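# Fully open the incubator's outer and glass doors

## Task

Swing both the incubator's outer door and the glass door behind it fully open so that they stay open on their own without the robot holding them. The task fails if any flask reaches the floor, if either door is banged open or shut, or if the robot topples or is left leaning.

## Robot and tools

ROBOT. A LinearBot: an omnidirectional base with a column about 1.75 m tall. A carriage rides 1.0 m up and down it (lift_m) and carries two identical six-joint arms with two-finger grippers. Arm bases sit about 0.57 m + lift_m above the floor; carriage parts hang about 0.15 m below them. A hand reaches 0.78 m from its shoulder but only about 0.38 m below its arm base; it is about 0.16 m long, 0.1 m wide (0.14 m open). Parked arm joints 1 to 6: 0, 0.05, 0.05, 1.45, 0, 0; parked, the robot is about 0.95 m wide and 0.7 m long. Wheel motors are weak (2 N m), so even a light push triggers a stop. Loose objects may get an occasional brief nudge.

CAMERAS. carriage_camera is fixed, facing forward and tilted about 20 degrees down; left_wrist_camera and right_wrist_camera look out past the fingertips. The carriage camera and parked fingertips are up to about 0.45 m above the arm bases.

FRAMES. Base frame: origin on the floor below the base centre, x forward, y left, z up. left_hand and right_hand are reported in it, each the midpoint between that hand's pads. quat_wxyz rotates base axes into hand axes; hand z runs along the fingers, which open along hand y; a hand pointing straight up with joints 1, 5, 6 at 0 reads (1, 0, 0, 0). The odometry frame is the base frame at scene start; base_odometry counts wheel turns only, so slip looks like travel. Heading is positive leftward, -3.142 to 3.142.

execute_actions. Arguments: actions (a list holding exactly one action, or empty to just get state and images) and cameras (list of carriage_camera, left_wrist_camera, right_wrist_camera, or all; omitted or null means all; [] means none; an unknown name rejects the call). An action may contain base, joints, or both; their motions start together. base takes one command only, each a relative offset from where the base last measured itself: translate_m (metres, forward positive, -2 to 2), strafe_m (metres, left positive, -2 to 2), or rotate_rad (radians, counter-clockwise positive, -6.3 to 6.3). joints is a single dictionary covering both arms, keyed by joint name, each value an absolute target: lift_m 0 to 1 m (tolerance 0.004); for each side X in left/right: X_joint1_rad -2.617 to 3.054 (yaw about vertical, 0 ahead, positive left); X_joint2_rad 0 to 3.141 (shoulder: 0 upper arm level pointing back, 1.57 vertical, 3.14 level pointing forward); X_joint3_rad 0 to 3.141 (elbow: 0 folded, 3.14 straight); X_joint4_rad -1.57 to 1.57 (wrist pitch, 0 aligned with forearm, positive lifts fingertips); X_joint5_rad -1.57 to 1.57 (wrist yaw, positive swings fingertips RIGHT, opposite to joint 1); X_joint6_rad -2.094 to 2.094 (roll about the finger axis, positive clockwise viewed from the forearm); X_gripper_m 0 to 0.093 m (pad gap). A single action runs at most 15 s. Unknown keys or out-of-range values reject the call with no motion. Joints or base not named may keep driving toward earlier targets without the status showing it.

wait: seconds, 0 to 10; commands nothing and returns the same as an empty execute_actions. zoom_image: camera plus region [x0, y0, x1, y1] in pixels from the top-left of that camera's latest full image, at most 504 by 504. finished_scene: scene, the number of the scene in progress; it ends that scene irreversibly after the last command is held, and reports success. The doors must already be open and stay so.

RESULTS. base_status and joint_status describe how each commanded motion ended: done (for the base, wheels turned the full amount, slip included; a millimetre-scale move can say done yet fall short); off_target (resting away from target, maybe still pushing); contact_stop or time_out (target dropped, holding in place); not_followed with a cause line (a self-collision check withheld that arm's targets, which may be retried each action until cleared; grippers still move). on_its_own covers uncommanded things; its held at value is a target, not a position. After any stop, later calls in the same reply are skipped. motor_effort gives percent of max, bracket = peak, with fixed per-motor bias and noise; a lift effort that keeps dropping while lowering means a hand rests on something; drive_wheels higher at rest than after a free move means the base is still pressing. Joint torques carry offsets and noise. A holding gripper usually reads off_target. ARM HIT marks a hard self-collision. Hand readings drift from truth, more at long reach.

CAUTIONS. Contact detection comes late or not at all, and arms are mostly unmonitored during turns or arm moves; the base can roll on about 0.3 m after an arm touches. After a blocked drive, back off about 0.2 m along the way you came (or turn back), again if still pressed. Arms have no contact stop and snap to targets once freed. Avoid driving backward into table edges the column can hit. Tipping is most likely with the carriage high, arms extended, loads, pulling, or sudden stops; only images reveal a lean. Never let the arms strike or press each other. To escape a withheld pose, move that arm clear first, the other in a later action. Extended arms overheat: MOTOR HOT from 75 °C, an arm pause at 90 °C, and collapse at 100 °C; resend targets marked limit_stop_at_motor_heat. The robot keeps its last command while you deliberate. Open the doors gently, keep flasks off the floor, and leave nothing depending on the robot.

Each tool is called as name(argument=value, ...) on one line, values as JSON.

## Session

execute_actions(actions=[])

Scene clock: 0.00 s.
Joint torques (N m, as the arm reports them, + toward a larger angle): no reading
base_odometry: x=+0.000 y=+0.000 heading=+0.000 (m, m, rad; odometry frame)
base_status: not commanded
joint_positions: lift_m=+0.299 left_joint1_rad=-0.013 left_joint2_rad=+0.041 left_joint3_rad=+0.061 left_joint4_rad=+1.399 left_joint5_rad=-0.012 left_joint6_rad=+0.047 left_gripper_m=+0.094 right_joint1_rad=-0.005 right_joint2_rad=+0.070 right_joint3_rad=+0.039 right_joint4_rad=+1.459 right_joint5_rad=+0.000 right_joint6_rad=+0.036 right_gripper_m=+0.094
joint_status: not commanded
motor_effort: lift_m=+30 drive_wheels=-1 (%)
left_hand: x=+0.3222 y=+0.3402 z=+1.2883 quat_wxyz=(+0.997, -0.004, +0.076, +0.017) (m; base frame)
right_hand: x=+0.3234 y=-0.3389 z=+1.2838 quat_wxyz=(+0.997, +0.002, +0.072, +0.015) (m; base frame)
pictures: carriage_camera, left_wrist_camera, right_wrist_camera
Images, in order (width x height): carriage_camera 504x504, left_wrist_camera 504x504, right_wrist_camera 504x504.

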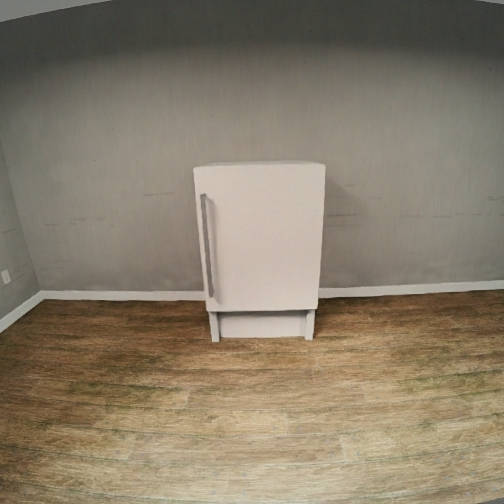

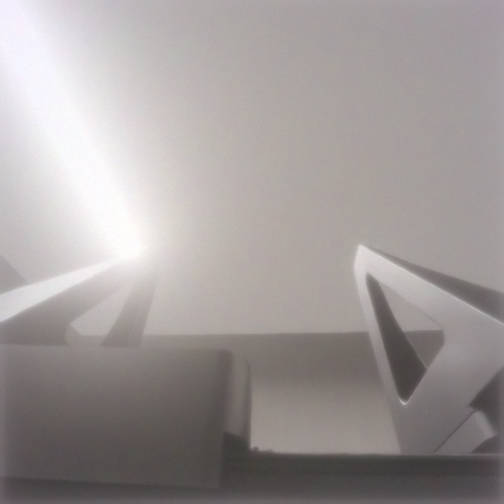

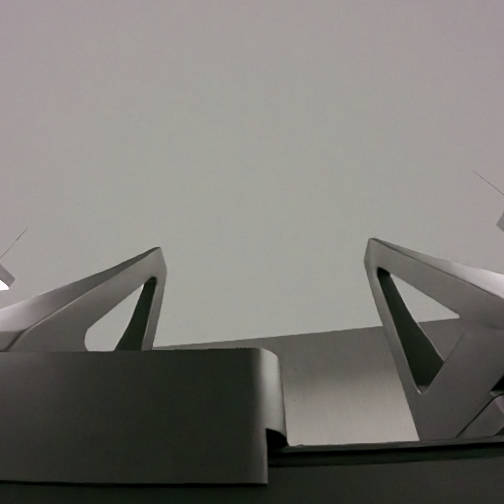

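execute_actions(actions=[{"base":{"translate_m":0.6},"joints":{"left_joint2_rad":1.0,"left_joint3_rad":1.0,"left_joint4_rad":0,"lift_m":0.1}}])

Scene clock: 6.30 s.
Joint torques (N m, as the arm reports them, + toward a larger angle): left_arm=[-0.06 -1.92 10.66  2.   -0.03 -0.11] | right_arm=[ 0.    4.41  6.65 -0.14 -0.06  0.1 ]
base_odometry: x=+0.600 y=+0.000 heading=+0.000 (m, m, rad; odometry frame)
base_status: done
joint_positions: lift_m=+0.100 left_joint1_rad=-0.013 left_joint2_rad=+0.991 left_joint3_rad=+0.977 left_joint4_rad=+0.008 left_joint5_rad=-0.012 left_joint6_rad=+0.047 left_gripper_m=+0.094 right_joint1_rad=-0.005 right_joint2_rad=+0.070 right_joint3_rad=+0.039 right_joint4_rad=+1.459 right_joint5_rad=+0.000 right_joint6_rad=+0.036 right_gripper_m=+0.094
joint_status: all done
motor_effort: lift_m=+27(22) drive_wheels=-4(27) (%)
left_hand: x=+0.6520 y=+0.3358 z=+1.0465 quat_wxyz=(+0.705, +0.017, +0.709, +0.016) (m; base frame)
right_hand: x=+0.3232 y=-0.3389 z=+1.0849 quat_wxyz=(+0.997, +0.002, +0.071, +0.015) (m; base frame)
pictures: carriage_camera, left_wrist_camera, right_wrist_camera
Images, in order (width x height): carriage_camera 504x504, left_wrist_camera 504x504, right_wrist_camera 504x504.

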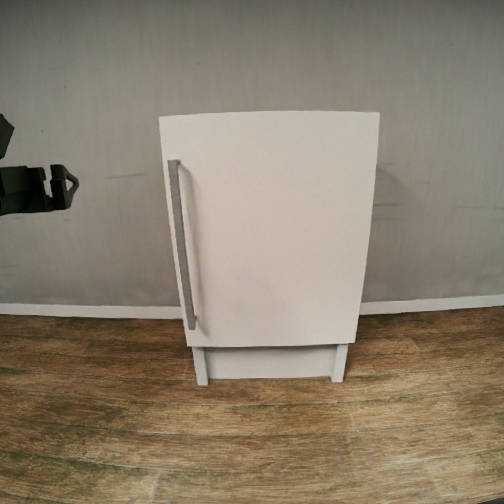

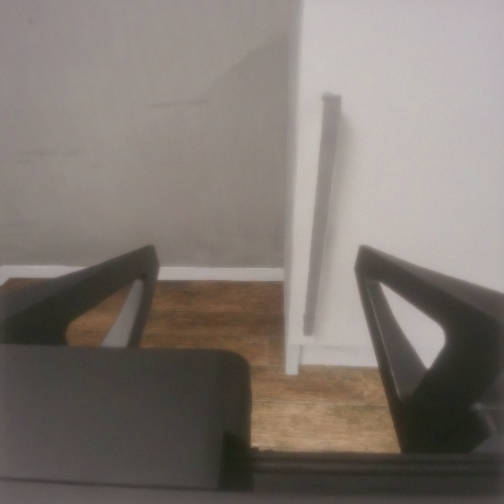

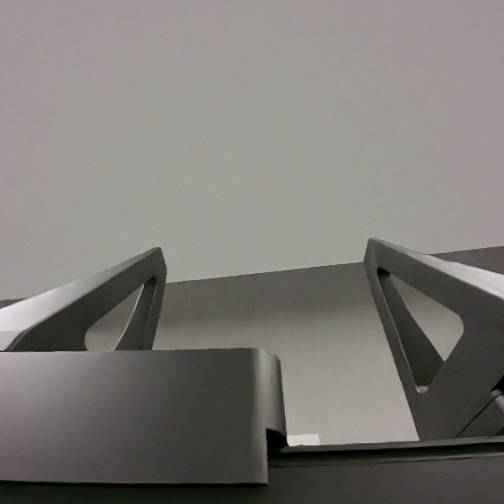

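execute_actions(actions=[{"base":{"strafe_m":-0.1},"joints":{"lift_m":0.0}}], cameras=[])

execute_actions(actions=[{"base":{"translate_m":0.2}}], cameras=["carriage_camera","left_wrist_camera"])

Scene clock: 10.97 s.
Joint torques (N m, as the arm reports them, + toward a larger angle): left_arm=[ 0.   -1.67  9.83  2.12 -0.02 -0.1 ] | right_arm=[ 0.02  4.41  6.62 -0.17 -0.05  0.09]
base_odometry: x=+0.600 y=-0.100 heading=+0.000 (m, m, rad; odometry frame)
base_status: done
joint_positions: lift_m=+0.000 left_joint1_rad=-0.013 left_joint2_rad=+0.991 left_joint3_rad=+0.987 left_joint4_rad=+0.000 left_joint5_rad=-0.012 left_joint6_rad=+0.047 left_gripper_m=+0.094 right_joint1_rad=-0.005 right_joint2_rad=+0.070 right_joint3_rad=+0.039 right_joint4_rad=+1.459 right_joint5_rad=+0.000 right_joint6_rad=+0.036 right_gripper_m=+0.094
joint_status: all done
motor_effort: lift_m=+28(26) drive_wheels=-3(22) (%)
left_hand: x=+0.6514 y=+0.3358 z=+0.9497 quat_wxyz=(+0.706, +0.017, +0.708, +0.016) (m; base frame)
right_hand: x=+0.3233 y=-0.3389 z=+0.9848 quat_wxyz=(+0.997, +0.002, +0.071, +0.015) (m; base frame)
pictures: none
No camera images: the call's "cameras" was empty. Leave "cameras" out to get every camera's image.

Scene clock: 13.13 s.
Joint torques (N m, as the arm reports them, + toward a larger angle): left_arm=[-0.07 -1.9   9.68  2.05 -0.03 -0.11] | right_arm=[ 0.01  4.47  6.66 -0.17 -0.05  0.1 ]
base_odometry: x=+0.801 y=-0.101 heading=-0.001 (m, m, rad; odometry frame)
base_status: done
joint_positions: lift_m=+0.000 left_joint1_rad=-0.013 left_joint2_rad=+0.991 left_joint3_rad=+0.987 left_joint4_rad=+0.003 left_joint5_rad=-0.012 left_joint6_rad=+0.047 left_gripper_m=+0.094 right_joint1_rad=-0.005 right_joint2_rad=+0.070 right_joint3_rad=+0.039 right_joint4_rad=+1.459 right_joint5_rad=+0.000 right_joint6_rad=+0.036 right_gripper_m=+0.094
joint_status: not commanded
motor_effort: lift_m=+27(26) drive_wheels=-6(20) (%)
left_hand: x=+0.6514 y=+0.3358 z=+0.9502 quat_wxyz=(+0.707, +0.017, +0.707, +0.016) (m; base frame)
right_hand: x=+0.3233 y=-0.3389 z=+0.9848 quat_wxyz=(+0.997, +0.002, +0.071, +0.015) (m; base frame)
pictures: carriage_camera, left_wrist_camera
Images, in order (width x height): carriage_camera 504x504, left_wrist_camera 504x504.

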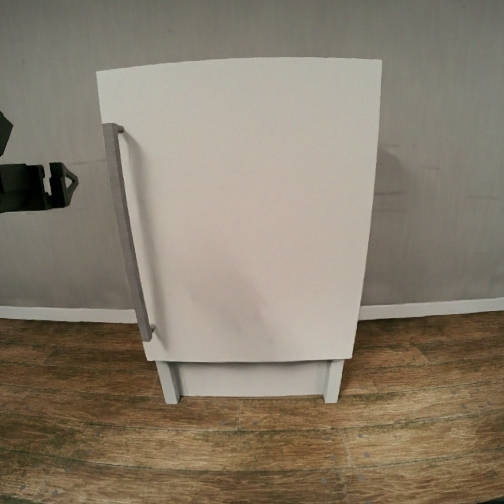

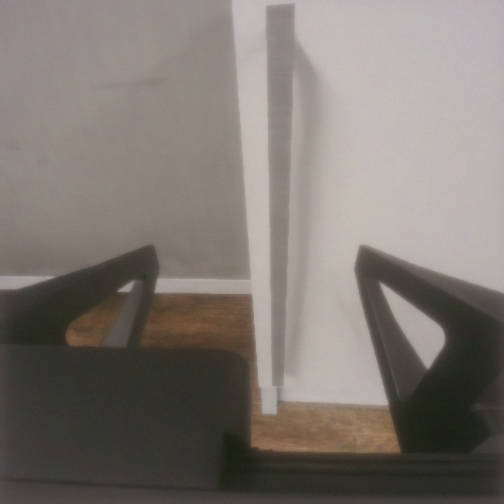

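execute_actions(actions=[{"base":{"strafe_m":-0.02}}], cameras=[])

execute_actions(actions=[{"base":{"translate_m":0.12}}], cameras=["carriage_camera","left_wrist_camera"])

Scene clock: 16.73 s.
Joint torques (N m, as the arm reports them, + toward a larger angle): left_arm=[-0.09 -1.78  9.65  2.05 -0.02 -0.11] | right_arm=[ 0.04  4.42  6.75 -0.14 -0.05  0.1 ]
base_odometry: x=+0.801 y=-0.120 heading=+0.000 (m, m, rad; odometry frame)
base_status: done
joint_positions: lift_m=+0.000 left_joint1_rad=-0.013 left_joint2_rad=+0.991 left_joint3_rad=+0.987 left_joint4_rad=+0.003 left_joint5_rad=-0.012 left_joint6_rad=+0.047 left_gripper_m=+0.094 right_joint1_rad=-0.005 right_joint2_rad=+0.070 right_joint3_rad=+0.039 right_joint4_rad=+1.459 right_joint5_rad=+0.000 right_joint6_rad=+0.036 right_gripper_m=+0.094
joint_status: not commanded
motor_effort: lift_m=+27(27) drive_wheels=-5(16) (%)
left_hand: x=+0.6514 y=+0.3358 z=+0.9502 quat_wxyz=(+0.707, +0.017, +0.707, +0.016) (m; base frame)
right_hand: x=+0.3233 y=-0.3389 z=+0.9848 quat_wxyz=(+0.997, +0.002, +0.071, +0.015) (m; base frame)
pictures: none
No camera images: the call's "cameras" was empty. Leave "cameras" out to get every camera's image.

Scene clock: 18.50 s.
Joint torques (N m, as the arm reports them, + toward a larger angle): left_arm=[-0.12 -1.74  9.74  2.04 -0.04 -0.1 ] | right_arm=[ 0.02  4.45  6.66 -0.16 -0.06  0.09]
base_odometry: x=+0.921 y=-0.121 heading=-0.001 (m, m, rad; odometry frame)
base_status: done
joint_positions: lift_m=+0.000 left_joint1_rad=-0.013 left_joint2_rad=+0.991 left_joint3_rad=+0.987 left_joint4_rad=+0.004 left_joint5_rad=-0.012 left_joint6_rad=+0.047 left_gripper_m=+0.094 right_joint1_rad=-0.005 right_joint2_rad=+0.070 right_joint3_rad=+0.039 right_joint4_rad=+1.459 right_joint5_rad=+0.000 right_joint6_rad=+0.036 right_gripper_m=+0.094
joint_status: not commanded
motor_effort: lift_m=+28(27) drive_wheels=-6(20) (%)
left_hand: x=+0.6514 y=+0.3358 z=+0.9506 quat_wxyz=(+0.707, +0.017, +0.707, +0.016) (m; base frame)
right_hand: x=+0.3234 y=-0.3389 z=+0.9848 quat_wxyz=(+0.997, +0.002, +0.072, +0.015) (m; base frame)
pictures: carriage_camera, left_wrist_camera
Images, in order (width x height): carriage_camera 504x504, left_wrist_camera 504x504.

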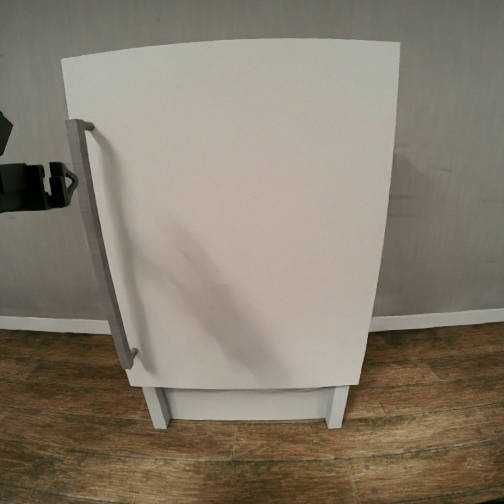

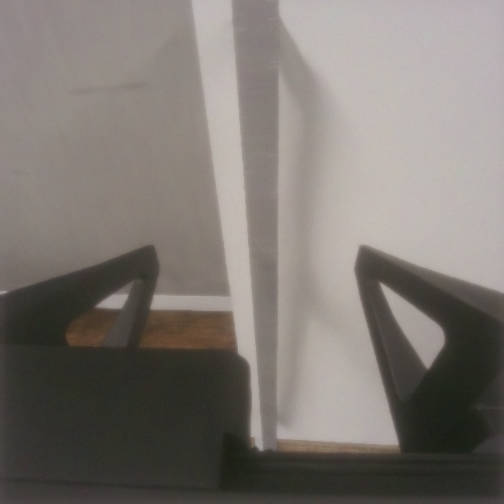

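execute_actions(actions=[{"base":{"translate_m":0.07}}], cameras=["carriage_camera","left_wrist_camera"])

Scene clock: 22.17 s.
Joint torques (N m, as the arm reports them, + toward a larger angle): left_arm=[-0.11 -1.81  9.71  2.05 -0.04 -0.11] | right_arm=[-0.02  4.47  6.48 -0.17 -0.06  0.09]
base_odometry: x=+0.991 y=-0.121 heading=-0.002 (m, m, rad; odometry frame)
base_status: done
joint_positions: lift_m=+0.000 left_joint1_rad=-0.013 left_joint2_rad=+0.991 left_joint3_rad=+0.987 left_joint4_rad=+0.004 left_joint5_rad=-0.012 left_joint6_rad=+0.047 left_gripper_m=+0.094 right_joint1_rad=-0.005 right_joint2_rad=+0.070 right_joint3_rad=+0.039 right_joint4_rad=+1.460 right_joint5_rad=+0.000 right_joint6_rad=+0.036 right_gripper_m=+0.094
joint_status: not commanded
motor_effort: lift_m=+27(27) drive_wheels=-6(23) (%)
left_hand: x=+0.6514 y=+0.3358 z=+0.9506 quat_wxyz=(+0.707, +0.017, +0.707, +0.016) (m; base frame)
right_hand: x=+0.3231 y=-0.3389 z=+0.9849 quat_wxyz=(+0.997, +0.002, +0.071, +0.015) (m; base frame)
pictures: carriage_camera, left_wrist_camera
Images, in order (width x height): carriage_camera 504x504, left_wrist_camera 504x504.

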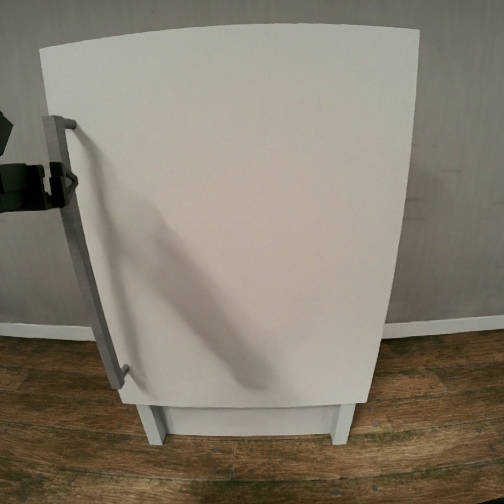

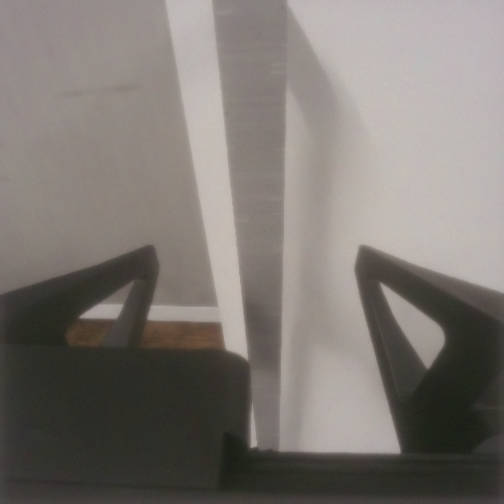

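execute_actions(actions=[{"base":{"translate_m":0.035}}], cameras=[])

execute_actions(actions=[{"joints":{"left_gripper_m":0}}], cameras=["carriage_camera","left_wrist_camera"])

execute_actions(actions=[{"base":{"translate_m":-0.1}}], cameras=["carriage_camera","left_wrist_camera"])

Scene clock: 25.80 s.
Joint torques (N m, as the arm reports them, + toward a larger angle): left_arm=[-0.14 -1.82  9.66  2.06 -0.01 -0.1 ] | right_arm=[ 0.04  4.46  6.6  -0.18 -0.04  0.09]
base_odometry: x=+1.026 y=-0.122 heading=-0.002 (m, m, rad; odometry frame)
base_status: done
joint_positions: lift_m=+0.000 left_joint1_rad=-0.013 left_joint2_rad=+0.991 left_joint3_rad=+0.987 left_joint4_rad=+0.004 left_joint5_rad=-0.012 left_joint6_rad=+0.047 left_gripper_m=+0.094 right_joint1_rad=-0.005 right_joint2_rad=+0.070 right_joint3_rad=+0.039 right_joint4_rad=+1.461 right_joint5_rad=+0.000 right_joint6_rad=+0.036 right_gripper_m=+0.094
joint_status: not commanded
motor_effort: lift_m=+28(27) drive_wheels=-5(23) (%)
left_hand: x=+0.6514 y=+0.3358 z=+0.9506 quat_wxyz=(+0.707, +0.017, +0.707, +0.016) (m; base frame)
right_hand: x=+0.3230 y=-0.3389 z=+0.9849 quat_wxyz=(+0.997, +0.002, +0.071, +0.015) (m; base frame)
pictures: none
No camera images: the call's "cameras" was empty. Leave "cameras" out to get every camera's image.

Scene clock: 26.53 s.
Joint torques (N m, as the arm reports them, + toward a larger angle): left_arm=[ 0.02 -1.82  9.72  2.05 -0.1   0.01] | right_arm=[ 0.    4.47  6.6  -0.17 -0.06  0.09]
base_odometry: x=+1.026 y=-0.122 heading=-0.002 (m, m, rad; odometry frame)
base_status: not commanded
joint_positions: lift_m=+0.000 left_joint1_rad=-0.014 left_joint2_rad=+0.991 left_joint3_rad=+0.987 left_joint4_rad=+0.005 left_joint5_rad=-0.004 left_joint6_rad=+0.037 left_gripper_m=+0.025 right_joint1_rad=-0.005 right_joint2_rad=+0.070 right_joint3_rad=+0.039 right_joint4_rad=+1.461 right_joint5_rad=+0.000 right_joint6_rad=+0.036 right_gripper_m=+0.094
joint_status: left_gripper_m off_target (ended at +0.025, target +0.000)
motor_effort: lift_m=+27(27) drive_wheels=-5(5) (%)
left_hand: x=+0.6514 y=+0.3341 z=+0.9507 quat_wxyz=(+0.707, +0.017, +0.707, +0.009) (m; base frame)
right_hand: x=+0.3230 y=-0.3389 z=+0.9849 quat_wxyz=(+0.997, +0.002, +0.071, +0.015) (m; base frame)
pictures: carriage_camera, left_wrist_camera
Images, in order (width x height): carriage_camera 504x504, left_wrist_camera 504x504.

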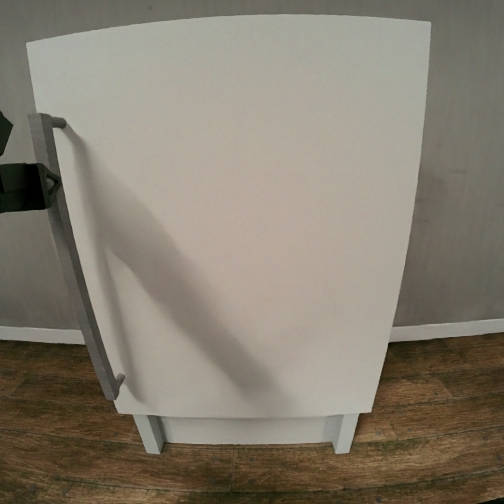

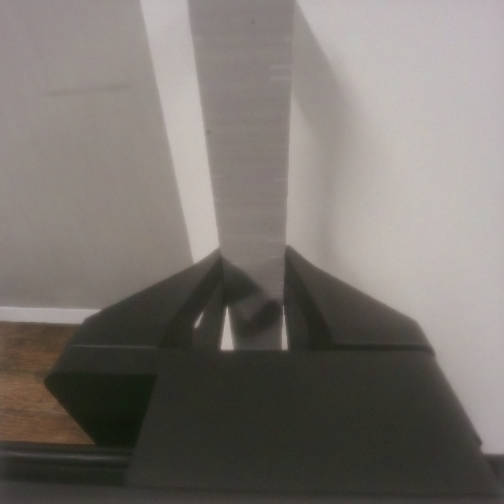

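Scene clock: 28.10 s.
Joint torques (N m, as the arm reports them, + toward a larger angle): left_arm=[ 2.1  -4.46  8.94  1.81 -0.23  0.09] | right_arm=[-0.03  4.44  6.62 -0.15 -0.05  0.1 ]
base_odometry: x=+0.926 y=-0.121 heading=-0.002 (m, m, rad; odometry frame)
base_status: done
joint_positions: lift_m=+0.000 left_joint1_rad=-0.039 left_joint2_rad=+1.024 left_joint3_rad=+0.997 left_joint4_rad=+0.031 left_joint5_rad=+0.011 left_joint6_rad=+0.031 left_gripper_m=+0.026 right_joint1_rad=-0.005 right_joint2_rad=+0.070 right_joint3_rad=+0.039 right_joint4_rad=+1.458 right_joint5_rad=+0.000 right_joint6_rad=+0.036 right_gripper_m=+0.094
joint_status: not commanded
motor_effort: lift_m=+29(27) drive_wheels=-8(37) (%)
left_hand: x=+0.6598 y=+0.3222 z=+0.9505 quat_wxyz=(+0.709, +0.028, +0.705, -0.007) (m; base frame)
right_hand: x=+0.3235 y=-0.3389 z=+0.9848 quat_wxyz=(+0.997, +0.002, +0.072, +0.015) (m; base frame)
pictures: carriage_camera, left_wrist_camera
Images, in order (width x height): carriage_camera 504x504, left_wrist_camera 504x504.

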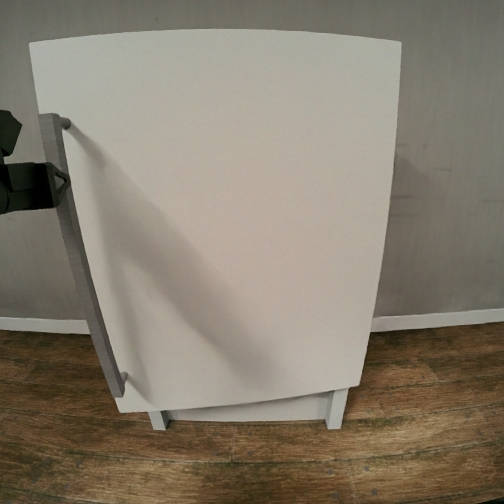

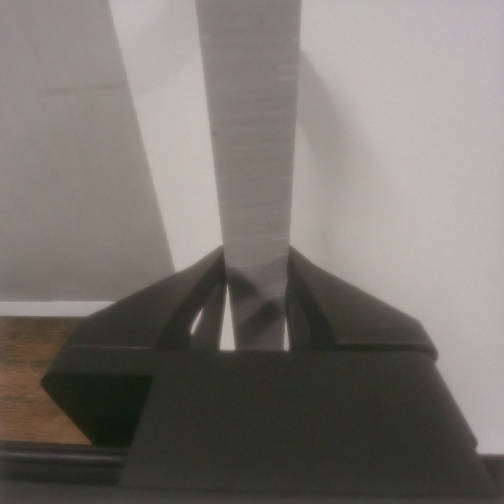

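execute_actions(actions=[{"base":{"translate_m":-0.13},"joints":{"left_joint1_rad":-0.24,"left_joint5_rad":-0.6}}], cameras=["carriage_camera","left_wrist_camera"])

Scene clock: 34.43 s.
Joint torques (N m, as the arm reports them, + toward a larger angle): left_arm=[ 5.76 -4.79  8.86  1.67 -2.31  0.1 ] | right_arm=[ 0.03  4.42  6.62 -0.14 -0.05  0.1 ]
base_odometry: x=+0.797 y=-0.121 heading=-0.003 (m, m, rad; odometry frame)
base_status: done
joint_positions: lift_m=+0.000 left_joint1_rad=-0.305 left_joint2_rad=+1.031 left_joint3_rad=+0.997 left_joint4_rad=+0.042 left_joint5_rad=-0.327 left_joint6_rad=+0.030 left_gripper_m=+0.027 right_joint1_rad=-0.005 right_joint2_rad=+0.070 right_joint3_rad=+0.039 right_joint4_rad=+1.457 right_joint5_rad=+0.000 right_joint6_rad=+0.036 right_gripper_m=+0.094
joint_status: left_joint1_rad off_target (ended at -0.305, target -0.240); left_joint5_rad off_target (ended at -0.327, target -0.600)
motor_effort: lift_m=+27(27) drive_wheels=+7(30) (%)
left_hand: x=+0.6525 y=+0.2808 z=+0.9507 quat_wxyz=(+0.710, +0.002, +0.704, +0.017) (m; base frame)
right_hand: x=+0.3238 y=-0.3389 z=+0.9848 quat_wxyz=(+0.997, +0.002, +0.072, +0.015) (m; base frame)
pictures: carriage_camera, left_wrist_camera
Images, in order (width x height): carriage_camera 504x504, left_wrist_camera 504x504.

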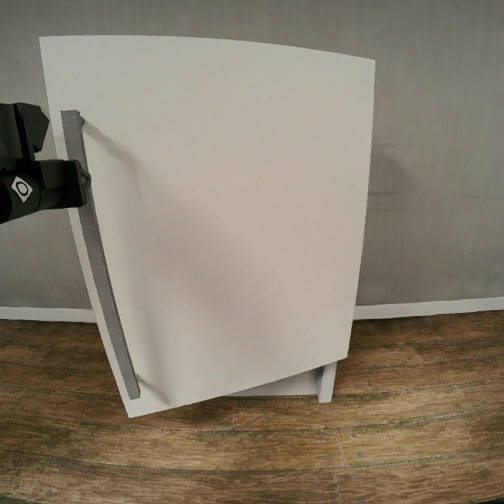

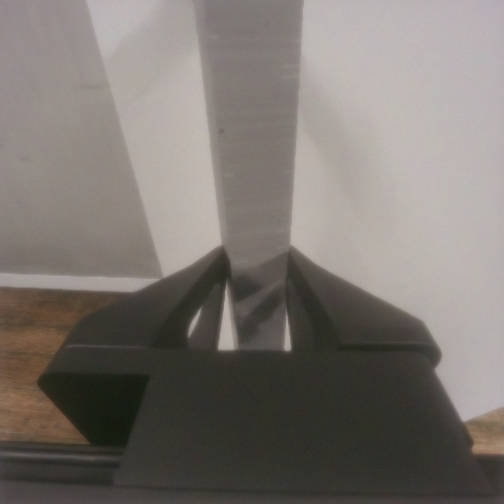

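execute_actions(actions=[{"base":{"strafe_m":-0.08},"joints":{"left_joint1_rad":-0.3,"left_joint5_rad":-0.33}}], cameras=[])

execute_actions(actions=[{"base":{"translate_m":-0.12},"joints":{"left_joint1_rad":-0.4,"left_joint5_rad":-0.43}}], cameras=[])

execute_actions(actions=[{"base":{"strafe_m":-0.1},"joints":{"left_joint1_rad":-0.4,"left_joint5_rad":-0.5}}], cameras=["carriage_camera","left_wrist_camera"])

Scene clock: 39.97 s.
Joint torques (N m, as the arm reports them, + toward a larger angle): left_arm=[-3.99 -1.61  8.77  2.18  2.01  0.18] | right_arm=[ 0.01  4.44  6.64 -0.15 -0.06  0.09]
base_odometry: x=+0.796 y=-0.201 heading=-0.003 (m, m, rad; odometry frame)
base_status: done
joint_positions: lift_m=+0.000 left_joint1_rad=-0.256 left_joint2_rad=+0.990 left_joint3_rad=+0.997 left_joint4_rad=-0.022 left_joint5_rad=-0.572 left_joint6_rad=+0.023 left_gripper_m=+0.025 right_joint1_rad=-0.005 right_joint2_rad=+0.070 right_joint3_rad=+0.039 right_joint4_rad=+1.457 right_joint5_rad=+0.000 right_joint6_rad=+0.036 right_gripper_m=+0.094
joint_status: left_joint1_rad off_target (ended at -0.256, target -0.300); left_joint5_rad off_target (ended at -0.572, target -0.330)
motor_effort: lift_m=+27(27) drive_wheels=+3(21) (%)
left_hand: x=+0.6357 y=+0.3432 z=+0.9497 quat_wxyz=(+0.692, -0.101, +0.704, +0.122) (m; base frame)
right_hand: x=+0.3237 y=-0.3389 z=+0.9848 quat_wxyz=(+0.997, +0.002, +0.072, +0.015) (m; base frame)
pictures: none
No camera images: the call's "cameras" was empty. Leave "cameras" out to get every camera's image.

Scene clock: 41.73 s.
Joint torques (N m, as the arm reports them, + toward a larger angle): left_arm=[-0.33 -1.67  8.79  2.18  0.09  0.18] | right_arm=[ 0.02  4.54  6.72 -0.12 -0.05  0.1 ]
base_odometry: x=+0.676 y=-0.201 heading=-0.003 (m, m, rad; odometry frame)
base_status: done
joint_positions: lift_m=+0.000 left_joint1_rad=-0.397 left_joint2_rad=+0.990 left_joint3_rad=+0.997 left_joint4_rad=-0.017 left_joint5_rad=-0.444 left_joint6_rad=+0.023 left_gripper_m=+0.026 right_joint1_rad=-0.005 right_joint2_rad=+0.070 right_joint3_rad=+0.039 right_joint4_rad=+1.457 right_joint5_rad=+0.000 right_joint6_rad=+0.036 right_gripper_m=+0.094
joint_status: all done
motor_effort: lift_m=+26(26) drive_wheels=-2(25) (%)
left_hand: x=+0.6353 y=+0.2720 z=+0.9508 quat_wxyz=(+0.703, -0.007, +0.710, +0.026) (m; base frame)
right_hand: x=+0.3238 y=-0.3389 z=+0.9848 quat_wxyz=(+0.997, +0.002, +0.072, +0.015) (m; base frame)
pictures: none
No camera images: the call's "cameras" was empty. Leave "cameras" out to get every camera's image.

Scene clock: 43.37 s.
Joint torques (N m, as the arm reports them, + toward a larger angle): left_arm=[-4.02 -0.27  8.58  2.33  2.54  0.12] | right_arm=[ 0.04  4.49  6.64 -0.12 -0.06  0.09]
base_odometry: x=+0.675 y=-0.301 heading=-0.003 (m, m, rad; odometry frame)
base_status: done
joint_positions: lift_m=+0.000 left_joint1_rad=-0.356 left_joint2_rad=+0.974 left_joint3_rad=+0.997 left_joint4_rad=-0.049 left_joint5_rad=-0.805 left_joint6_rad=+0.029 left_gripper_m=+0.024 right_joint1_rad=-0.005 right_joint2_rad=+0.070 right_joint3_rad=+0.039 right_joint4_rad=+1.457 right_joint5_rad=+0.000 right_joint6_rad=+0.036 right_gripper_m=+0.094
joint_status: left_joint1_rad off_target (ended at -0.356, target -0.400); left_joint5_rad off_target (ended at -0.805, target -0.500)
motor_effort: lift_m=+27(27) drive_wheels=+4(23) (%)
left_hand: x=+0.6171 y=+0.3473 z=+0.9494 quat_wxyz=(+0.679, -0.142, +0.699, +0.172) (m; base frame)
right_hand: x=+0.3238 y=-0.3389 z=+0.9848 quat_wxyz=(+0.997, +0.002, +0.072, +0.015) (m; base frame)
pictures: carriage_camera, left_wrist_camera
Images, in order (width x height): carriage_camera 504x504, left_wrist_camera 504x504.

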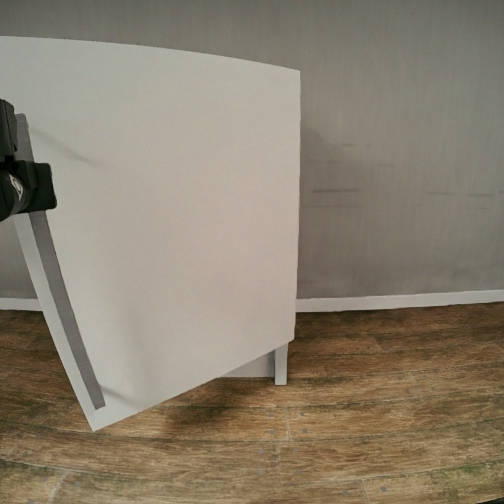

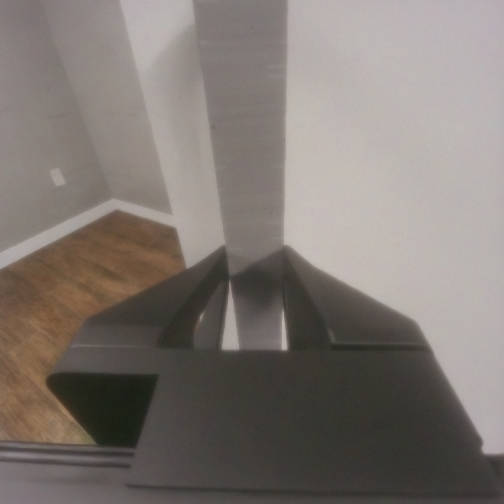

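execute_actions(actions=[{"base":{"translate_m":-0.1},"joints":{"left_joint1_rad":-0.45,"left_joint5_rad":-0.7}}], cameras=[])

execute_actions(actions=[{"base":{"strafe_m":-0.15},"joints":{"left_joint1_rad":-0.45,"left_joint5_rad":-0.95}}], cameras=[])

execute_actions(actions=[{"base":{"translate_m":-0.04},"joints":{"left_joint1_rad":-0.45,"left_joint5_rad":-1.0}}], cameras=[])

execute_actions(actions=[{"base":{"strafe_m":-0.2},"joints":{"left_joint1_rad":-0.45,"left_joint5_rad":-1.25}}], cameras=["carriage_camera","left_wrist_camera"])

Scene clock: 50.40 s.
Joint torques (N m, as the arm reports them, + toward a larger angle): left_arm=[-0.82 -1.61  8.68  1.99  0.03  0.01] | right_arm=[ 0.01  4.46  6.65 -0.15 -0.06  0.09]
base_odometry: x=+0.575 y=-0.301 heading=-0.003 (m, m, rad; odometry frame)
base_status: done
joint_positions: lift_m=+0.000 left_joint1_rad=-0.442 left_joint2_rad=+0.989 left_joint3_rad=+0.997 left_joint4_rad=-0.004 left_joint5_rad=-0.708 left_joint6_rad=+0.037 left_gripper_m=+0.001 right_joint1_rad=-0.005 right_joint2_rad=+0.070 right_joint3_rad=+0.039 right_joint4_rad=+1.458 right_joint5_rad=+0.001 right_joint6_rad=+0.036 right_gripper_m=+0.094
joint_status: all done
on_its_own: left_gripper_m moved -0.024 to your old target +0.000
motor_effort: lift_m=+26(27) drive_wheels=-3(24) (%)
left_hand: x=+0.6255 y=+0.3012 z=+0.9540 quat_wxyz=(+0.700, -0.082, +0.701, +0.106) (m; base frame)
right_hand: x=+0.3235 y=-0.3390 z=+0.9848 quat_wxyz=(+0.997, +0.002, +0.072, +0.015) (m; base frame)
pictures: none
No camera images: the call's "cameras" was empty. Leave "cameras" out to get every camera's image.

Scene clock: 52.33 s.
Joint torques (N m, as the arm reports them, + toward a larger angle): left_arm=[-0.76 -1.27  8.57  1.82 -0.07  0.01] | right_arm=[ 0.01  4.44  6.63 -0.16 -0.06  0.09]
base_odometry: x=+0.574 y=-0.451 heading=-0.004 (m, m, rad; odometry frame)
base_status: done
joint_positions: lift_m=+0.000 left_joint1_rad=-0.442 left_joint2_rad=+0.989 left_joint3_rad=+0.997 left_joint4_rad=-0.003 left_joint5_rad=-0.945 left_joint6_rad=+0.038 left_gripper_m=+0.001 right_joint1_rad=-0.005 right_joint2_rad=+0.070 right_joint3_rad=+0.039 right_joint4_rad=+1.458 right_joint5_rad=+0.001 right_joint6_rad=+0.036 right_gripper_m=+0.094
joint_status: all done
motor_effort: lift_m=+27(26) drive_wheels=-4(17) (%)
left_hand: x=+0.6103 y=+0.3388 z=+0.9541 quat_wxyz=(+0.683, -0.164, +0.687, +0.188) (m; base frame)
right_hand: x=+0.3235 y=-0.3390 z=+0.9848 quat_wxyz=(+0.997, +0.002, +0.072, +0.015) (m; base frame)
pictures: none
No camera images: the call's "cameras" was empty. Leave "cameras" out to get every camera's image.

Scene clock: 53.53 s.
Joint torques (N m, as the arm reports them, + toward a larger angle): left_arm=[-0.69 -1.25  8.48  1.8  -0.08  0.  ] | right_arm=[ 0.02  4.48  6.7  -0.18 -0.06  0.09]
base_odometry: x=+0.534 y=-0.451 heading=-0.004 (m, m, rad; odometry frame)
base_status: done
joint_positions: lift_m=+0.000 left_joint1_rad=-0.442 left_joint2_rad=+0.989 left_joint3_rad=+0.997 left_joint4_rad=+0.000 left_joint5_rad=-0.994 left_joint6_rad=+0.038 left_gripper_m=+0.001 right_joint1_rad=-0.005 right_joint2_rad=+0.070 right_joint3_rad=+0.039 right_joint4_rad=+1.458 right_joint5_rad=+0.001 right_joint6_rad=+0.036 right_gripper_m=+0.094
joint_status: all done
motor_effort: lift_m=+26(27) drive_wheels=-3(16) (%)
left_hand: x=+0.6061 y=+0.3460 z=+0.9545 quat_wxyz=(+0.679, -0.182, +0.682, +0.204) (m; base frame)
right_hand: x=+0.3236 y=-0.3390 z=+0.9848 quat_wxyz=(+0.997, +0.002, +0.072, +0.015) (m; base frame)
pictures: none
No camera images: the call's "cameras" was empty. Leave "cameras" out to get every camera's image.

Scene clock: 55.70 s.
Joint torques (N m, as the arm reports them, + toward a larger angle): left_arm=[-0.73 -1.19  8.36  1.61 -0.07  0.  ] | right_arm=[ 0.04  4.46  6.62 -0.14 -0.05  0.09]
base_odometry: x=+0.533 y=-0.651 heading=-0.004 (m, m, rad; odometry frame)
base_status: done
joint_positions: lift_m=+0.000 left_joint1_rad=-0.442 left_joint2_rad=+0.989 left_joint3_rad=+0.997 left_joint4_rad=+0.000 left_joint5_rad=-1.244 left_joint6_rad=+0.038 left_gripper_m=+0.001 right_joint1_rad=-0.005 right_joint2_rad=+0.070 right_joint3_rad=+0.039 right_joint4_rad=+1.458 right_joint5_rad=+0.001 right_joint6_rad=+0.036 right_gripper_m=+0.094
joint_status: all done
motor_effort: lift_m=+27(26) drive_wheels=-4(17) (%)
left_hand: x=+0.5792 y=+0.3795 z=+0.9543 quat_wxyz=(+0.648, -0.266, +0.654, +0.286) (m; base frame)
right_hand: x=+0.3236 y=-0.3390 z=+0.9848 quat_wxyz=(+0.997, +0.002, +0.072, +0.015) (m; base frame)
pictures: carriage_camera, left_wrist_camera
Images, in order (width x height): carriage_camera 504x504, left_wrist_camera 504x504.

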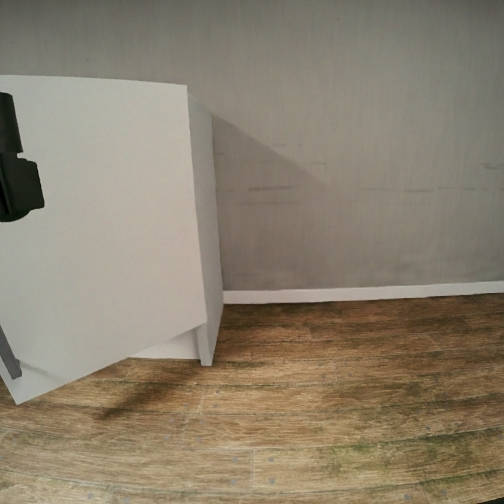

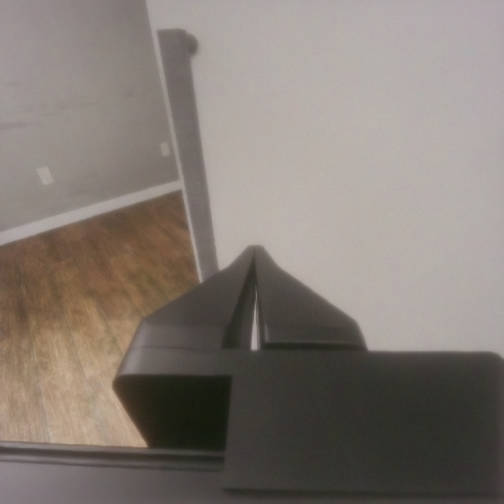

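execute_actions(actions=[{"base":{"strafe_m":1.27},"joints":{"left_joint1_rad":0,"left_joint5_rad":0,"left_joint2_rad":0.05,"left_joint3_rad":0.05,"left_joint4_rad":1.45,"left_gripper_m":0.093,"right_gripper_m":0}}], cameras=[])

execute_actions(actions=[{"base":{"translate_m":0.2},"joints":{"right_joint2_rad":1.4,"right_joint3_rad":1.4,"right_joint4_rad":0}}])

Scene clock: 64.53 s.
Joint torques (N m, as the arm reports them, + toward a larger angle): left_arm=[ 0.41  2.29  4.3  -0.12  0.01  0.  ] | right_arm=[ 0.01  4.44  6.67 -0.13 -0.06  0.09]
base_odometry: x=+0.538 y=+0.619 heading=-0.004 (m, m, rad; odometry frame)
base_status: done
joint_positions: lift_m=+0.000 left_joint1_rad=-0.005 left_joint2_rad=+0.068 left_joint3_rad=+0.072 left_joint4_rad=+1.447 left_joint5_rad=-0.005 left_joint6_rad=+0.039 left_gripper_m=+0.093 right_joint1_rad=-0.005 right_joint2_rad=+0.070 right_joint3_rad=+0.039 right_joint4_rad=+1.457 right_joint5_rad=+0.001 right_joint6_rad=+0.036 right_gripper_m=+0.000
joint_status: all done
motor_effort: lift_m=+28(28) drive_wheels=-4(31) (%)
left_hand: x=+0.3155 y=+0.3393 z=+0.9937 quat_wxyz=(+0.998, -0.001, +0.060, +0.017) (m; base frame)
right_hand: x=+0.3237 y=-0.3390 z=+0.9848 quat_wxyz=(+0.997, +0.002, +0.072, +0.015) (m; base frame)
pictures: none
No camera images: the call's "cameras" was empty. Leave "cameras" out to get every camera's image.

Scene clock: 66.70 s.
Joint torques (N m, as the arm reports them, + toward a larger angle): left_arm=[ 0.41  2.28  4.38 -0.13  0.01  0.  ] | right_arm=[ 0.05 -6.51 10.34  2.33 -0.05  0.09]
base_odometry: x=+0.738 y=+0.619 heading=-0.003 (m, m, rad; odometry frame)
base_status: done
joint_positions: lift_m=+0.000 left_joint1_rad=-0.005 left_joint2_rad=+0.068 left_joint3_rad=+0.072 left_joint4_rad=+1.449 left_joint5_rad=-0.005 left_joint6_rad=+0.039 left_gripper_m=+0.093 right_joint1_rad=-0.005 right_joint2_rad=+1.399 right_joint3_rad=+1.380 right_joint4_rad=+0.007 right_joint5_rad=+0.001 right_joint6_rad=+0.036 right_gripper_m=+0.000
joint_status: all done
motor_effort: lift_m=+27(27) drive_wheels=-6(21) (%)
left_hand: x=+0.3150 y=+0.3393 z=+0.9937 quat_wxyz=(+0.998, -0.001, +0.059, +0.017) (m; base frame)
right_hand: x=+0.7516 y=-0.3412 z=+0.9833 quat_wxyz=(+0.703, +0.015, +0.711, +0.011) (m; base frame)
pictures: carriage_camera, left_wrist_camera, right_wrist_camera
Images, in order (width x height): carriage_camera 504x504, left_wrist_camera 504x504, right_wrist_camera 504x504.

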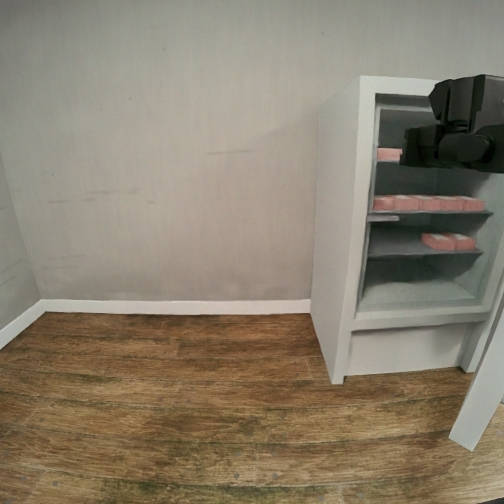

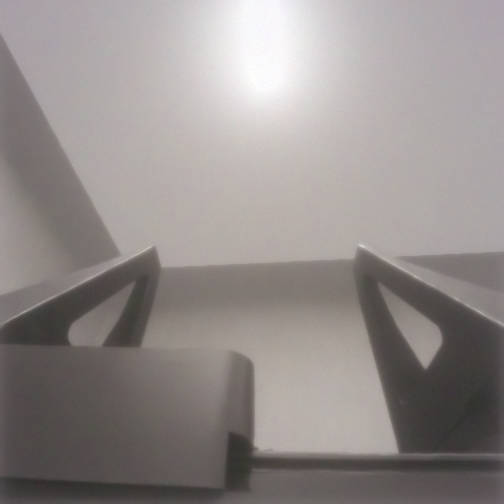

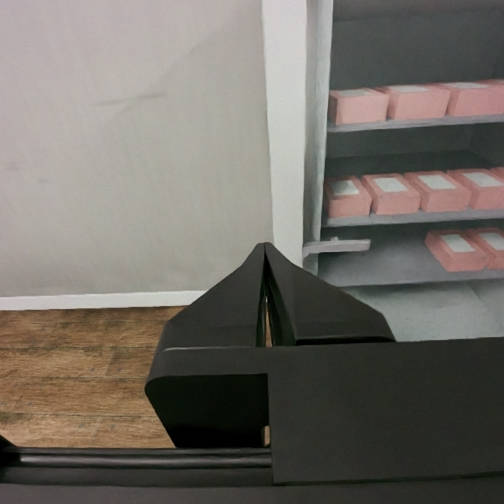

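execute_actions(actions=[{"base":{"translate_m":-0.1},"joints":{"right_joint1_rad":-0.25}}], cameras=[])

execute_actions(actions=[{"base":{"strafe_m":-0.3},"joints":{"right_joint1_rad":-0.3}}], cameras=["carriage_camera"])

execute_actions(actions=[{"base":{"strafe_m":-0.3},"joints":{"right_joint1_rad":-0.5}}], cameras=["carriage_camera","right_wrist_camera"])

Scene clock: 71.27 s.
Joint torques (N m, as the arm reports them, + toward a larger angle): left_arm=[ 0.39  2.35  4.29 -0.15  0.01  0.  ] | right_arm=[ 0.17 -6.64 10.34  2.32 -0.05  0.09]
base_odometry: x=+0.638 y=+0.619 heading=-0.004 (m, m, rad; odometry frame)
base_status: done
joint_positions: lift_m=+0.000 left_joint1_rad=-0.005 left_joint2_rad=+0.068 left_joint3_rad=+0.072 left_joint4_rad=+1.449 left_joint5_rad=-0.005 left_joint6_rad=+0.039 left_gripper_m=+0.093 right_joint1_rad=-0.252 right_joint2_rad=+1.399 right_joint3_rad=+1.380 right_joint4_rad=+0.007 right_joint5_rad=+0.001 right_joint6_rad=+0.036 right_gripper_m=+0.000
joint_status: all done
motor_effort: lift_m=+27(27) drive_wheels=+6(24) (%)
left_hand: x=+0.3151 y=+0.3393 z=+0.9937 quat_wxyz=(+0.998, -0.001, +0.059, +0.017) (m; base frame)
right_hand: x=+0.7369 y=-0.4550 z=+0.9832 quat_wxyz=(+0.699, +0.102, +0.704, -0.076) (m; base frame)
pictures: none
No camera images: the call's "cameras" was empty. Leave "cameras" out to get every camera's image.

Scene clock: 73.83 s.
Joint torques (N m, as the arm reports them, + toward a larger angle): left_arm=[ 0.42  2.39  4.4  -0.15  0.01  0.  ] | right_arm=[-13.7   -0.79  10.21   3.72   3.89   0.69]
base_odometry: x=+0.637 y=+0.319 heading=-0.003 (m, m, rad; odometry frame)
base_status: done
joint_positions: lift_m=+0.000 left_joint1_rad=-0.005 left_joint2_rad=+0.068 left_joint3_rad=+0.072 left_joint4_rad=+1.448 left_joint5_rad=-0.004 left_joint6_rad=+0.039 left_gripper_m=+0.093 right_joint1_rad=+0.315 right_joint2_rad=+1.334 right_joint3_rad=+1.380 right_joint4_rad=-0.132 right_joint5_rad=-0.370 right_joint6_rad=-0.026 right_gripper_m=+0.000
joint_status: right_joint1_rad off_target (ended at +0.315, target -0.300)
motor_effort: lift_m=+28(27) drive_wheels=+17(44) (%)
left_hand: x=+0.3152 y=+0.3393 z=+0.9936 quat_wxyz=(+0.998, -0.001, +0.059, +0.017) (m; base frame)
right_hand: x=+0.6778 y=-0.1455 z=+0.9783 quat_wxyz=(+0.638, -0.245, +0.693, +0.230) (m; base frame)
pictures: carriage_camera
Images, in order (width x height): carriage_camera 504x504.

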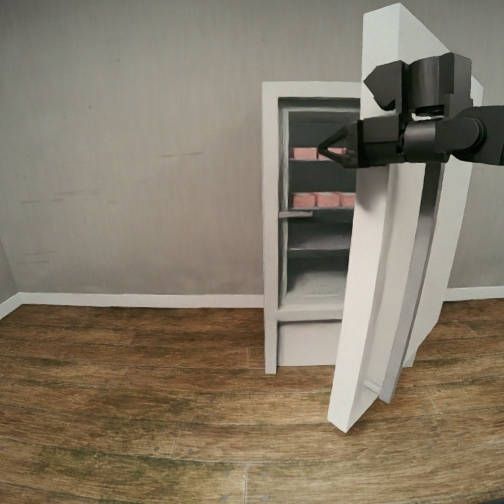

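Scene clock: 76.40 s.
Joint torques (N m, as the arm reports them, + toward a larger angle): left_arm=[ 0.39  2.19  4.51 -0.14  0.    0.  ] | right_arm=[-13.73  -4.89  10.28   2.61   4.01   0.45]
base_odometry: x=+0.637 y=+0.020 heading=-0.003 (m, m, rad; odometry frame)
base_status: done
joint_positions: lift_m=+0.000 left_joint1_rad=-0.005 left_joint2_rad=+0.068 left_joint3_rad=+0.072 left_joint4_rad=+1.449 left_joint5_rad=-0.004 left_joint6_rad=+0.039 left_gripper_m=+0.093 right_joint1_rad=+0.902 right_joint2_rad=+1.381 right_joint3_rad=+1.380 right_joint4_rad=-0.025 right_joint5_rad=-0.377 right_joint6_rad=+0.000 right_gripper_m=+0.000
joint_status: right_joint1_rad off_target (ended at +0.902, target -0.500)
motor_effort: lift_m=+27(28) drive_wheels=+11(46) (%)
left_hand: x=+0.3151 y=+0.3393 z=+0.9937 quat_wxyz=(+0.998, -0.001, +0.059, +0.017) (m; base frame)
right_hand: x=+0.5136 y=+0.0527 z=+0.9837 quat_wxyz=(+0.559, -0.424, +0.576, +0.420) (m; base frame)
pictures: carriage_camera, right_wrist_camera
Images, in order (width x height): carriage_camera 504x504, right_wrist_camera 504x504.

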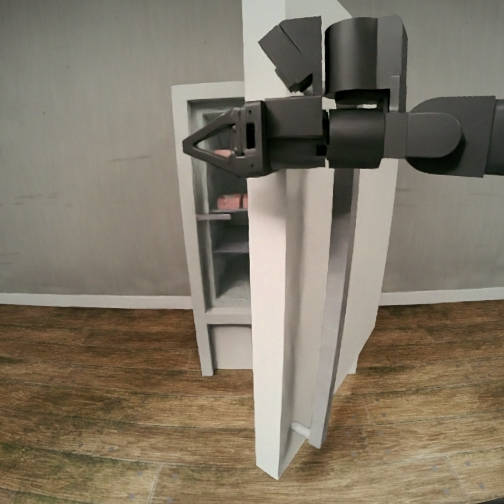

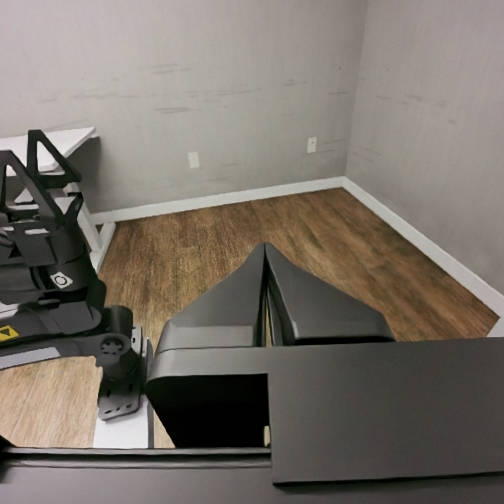

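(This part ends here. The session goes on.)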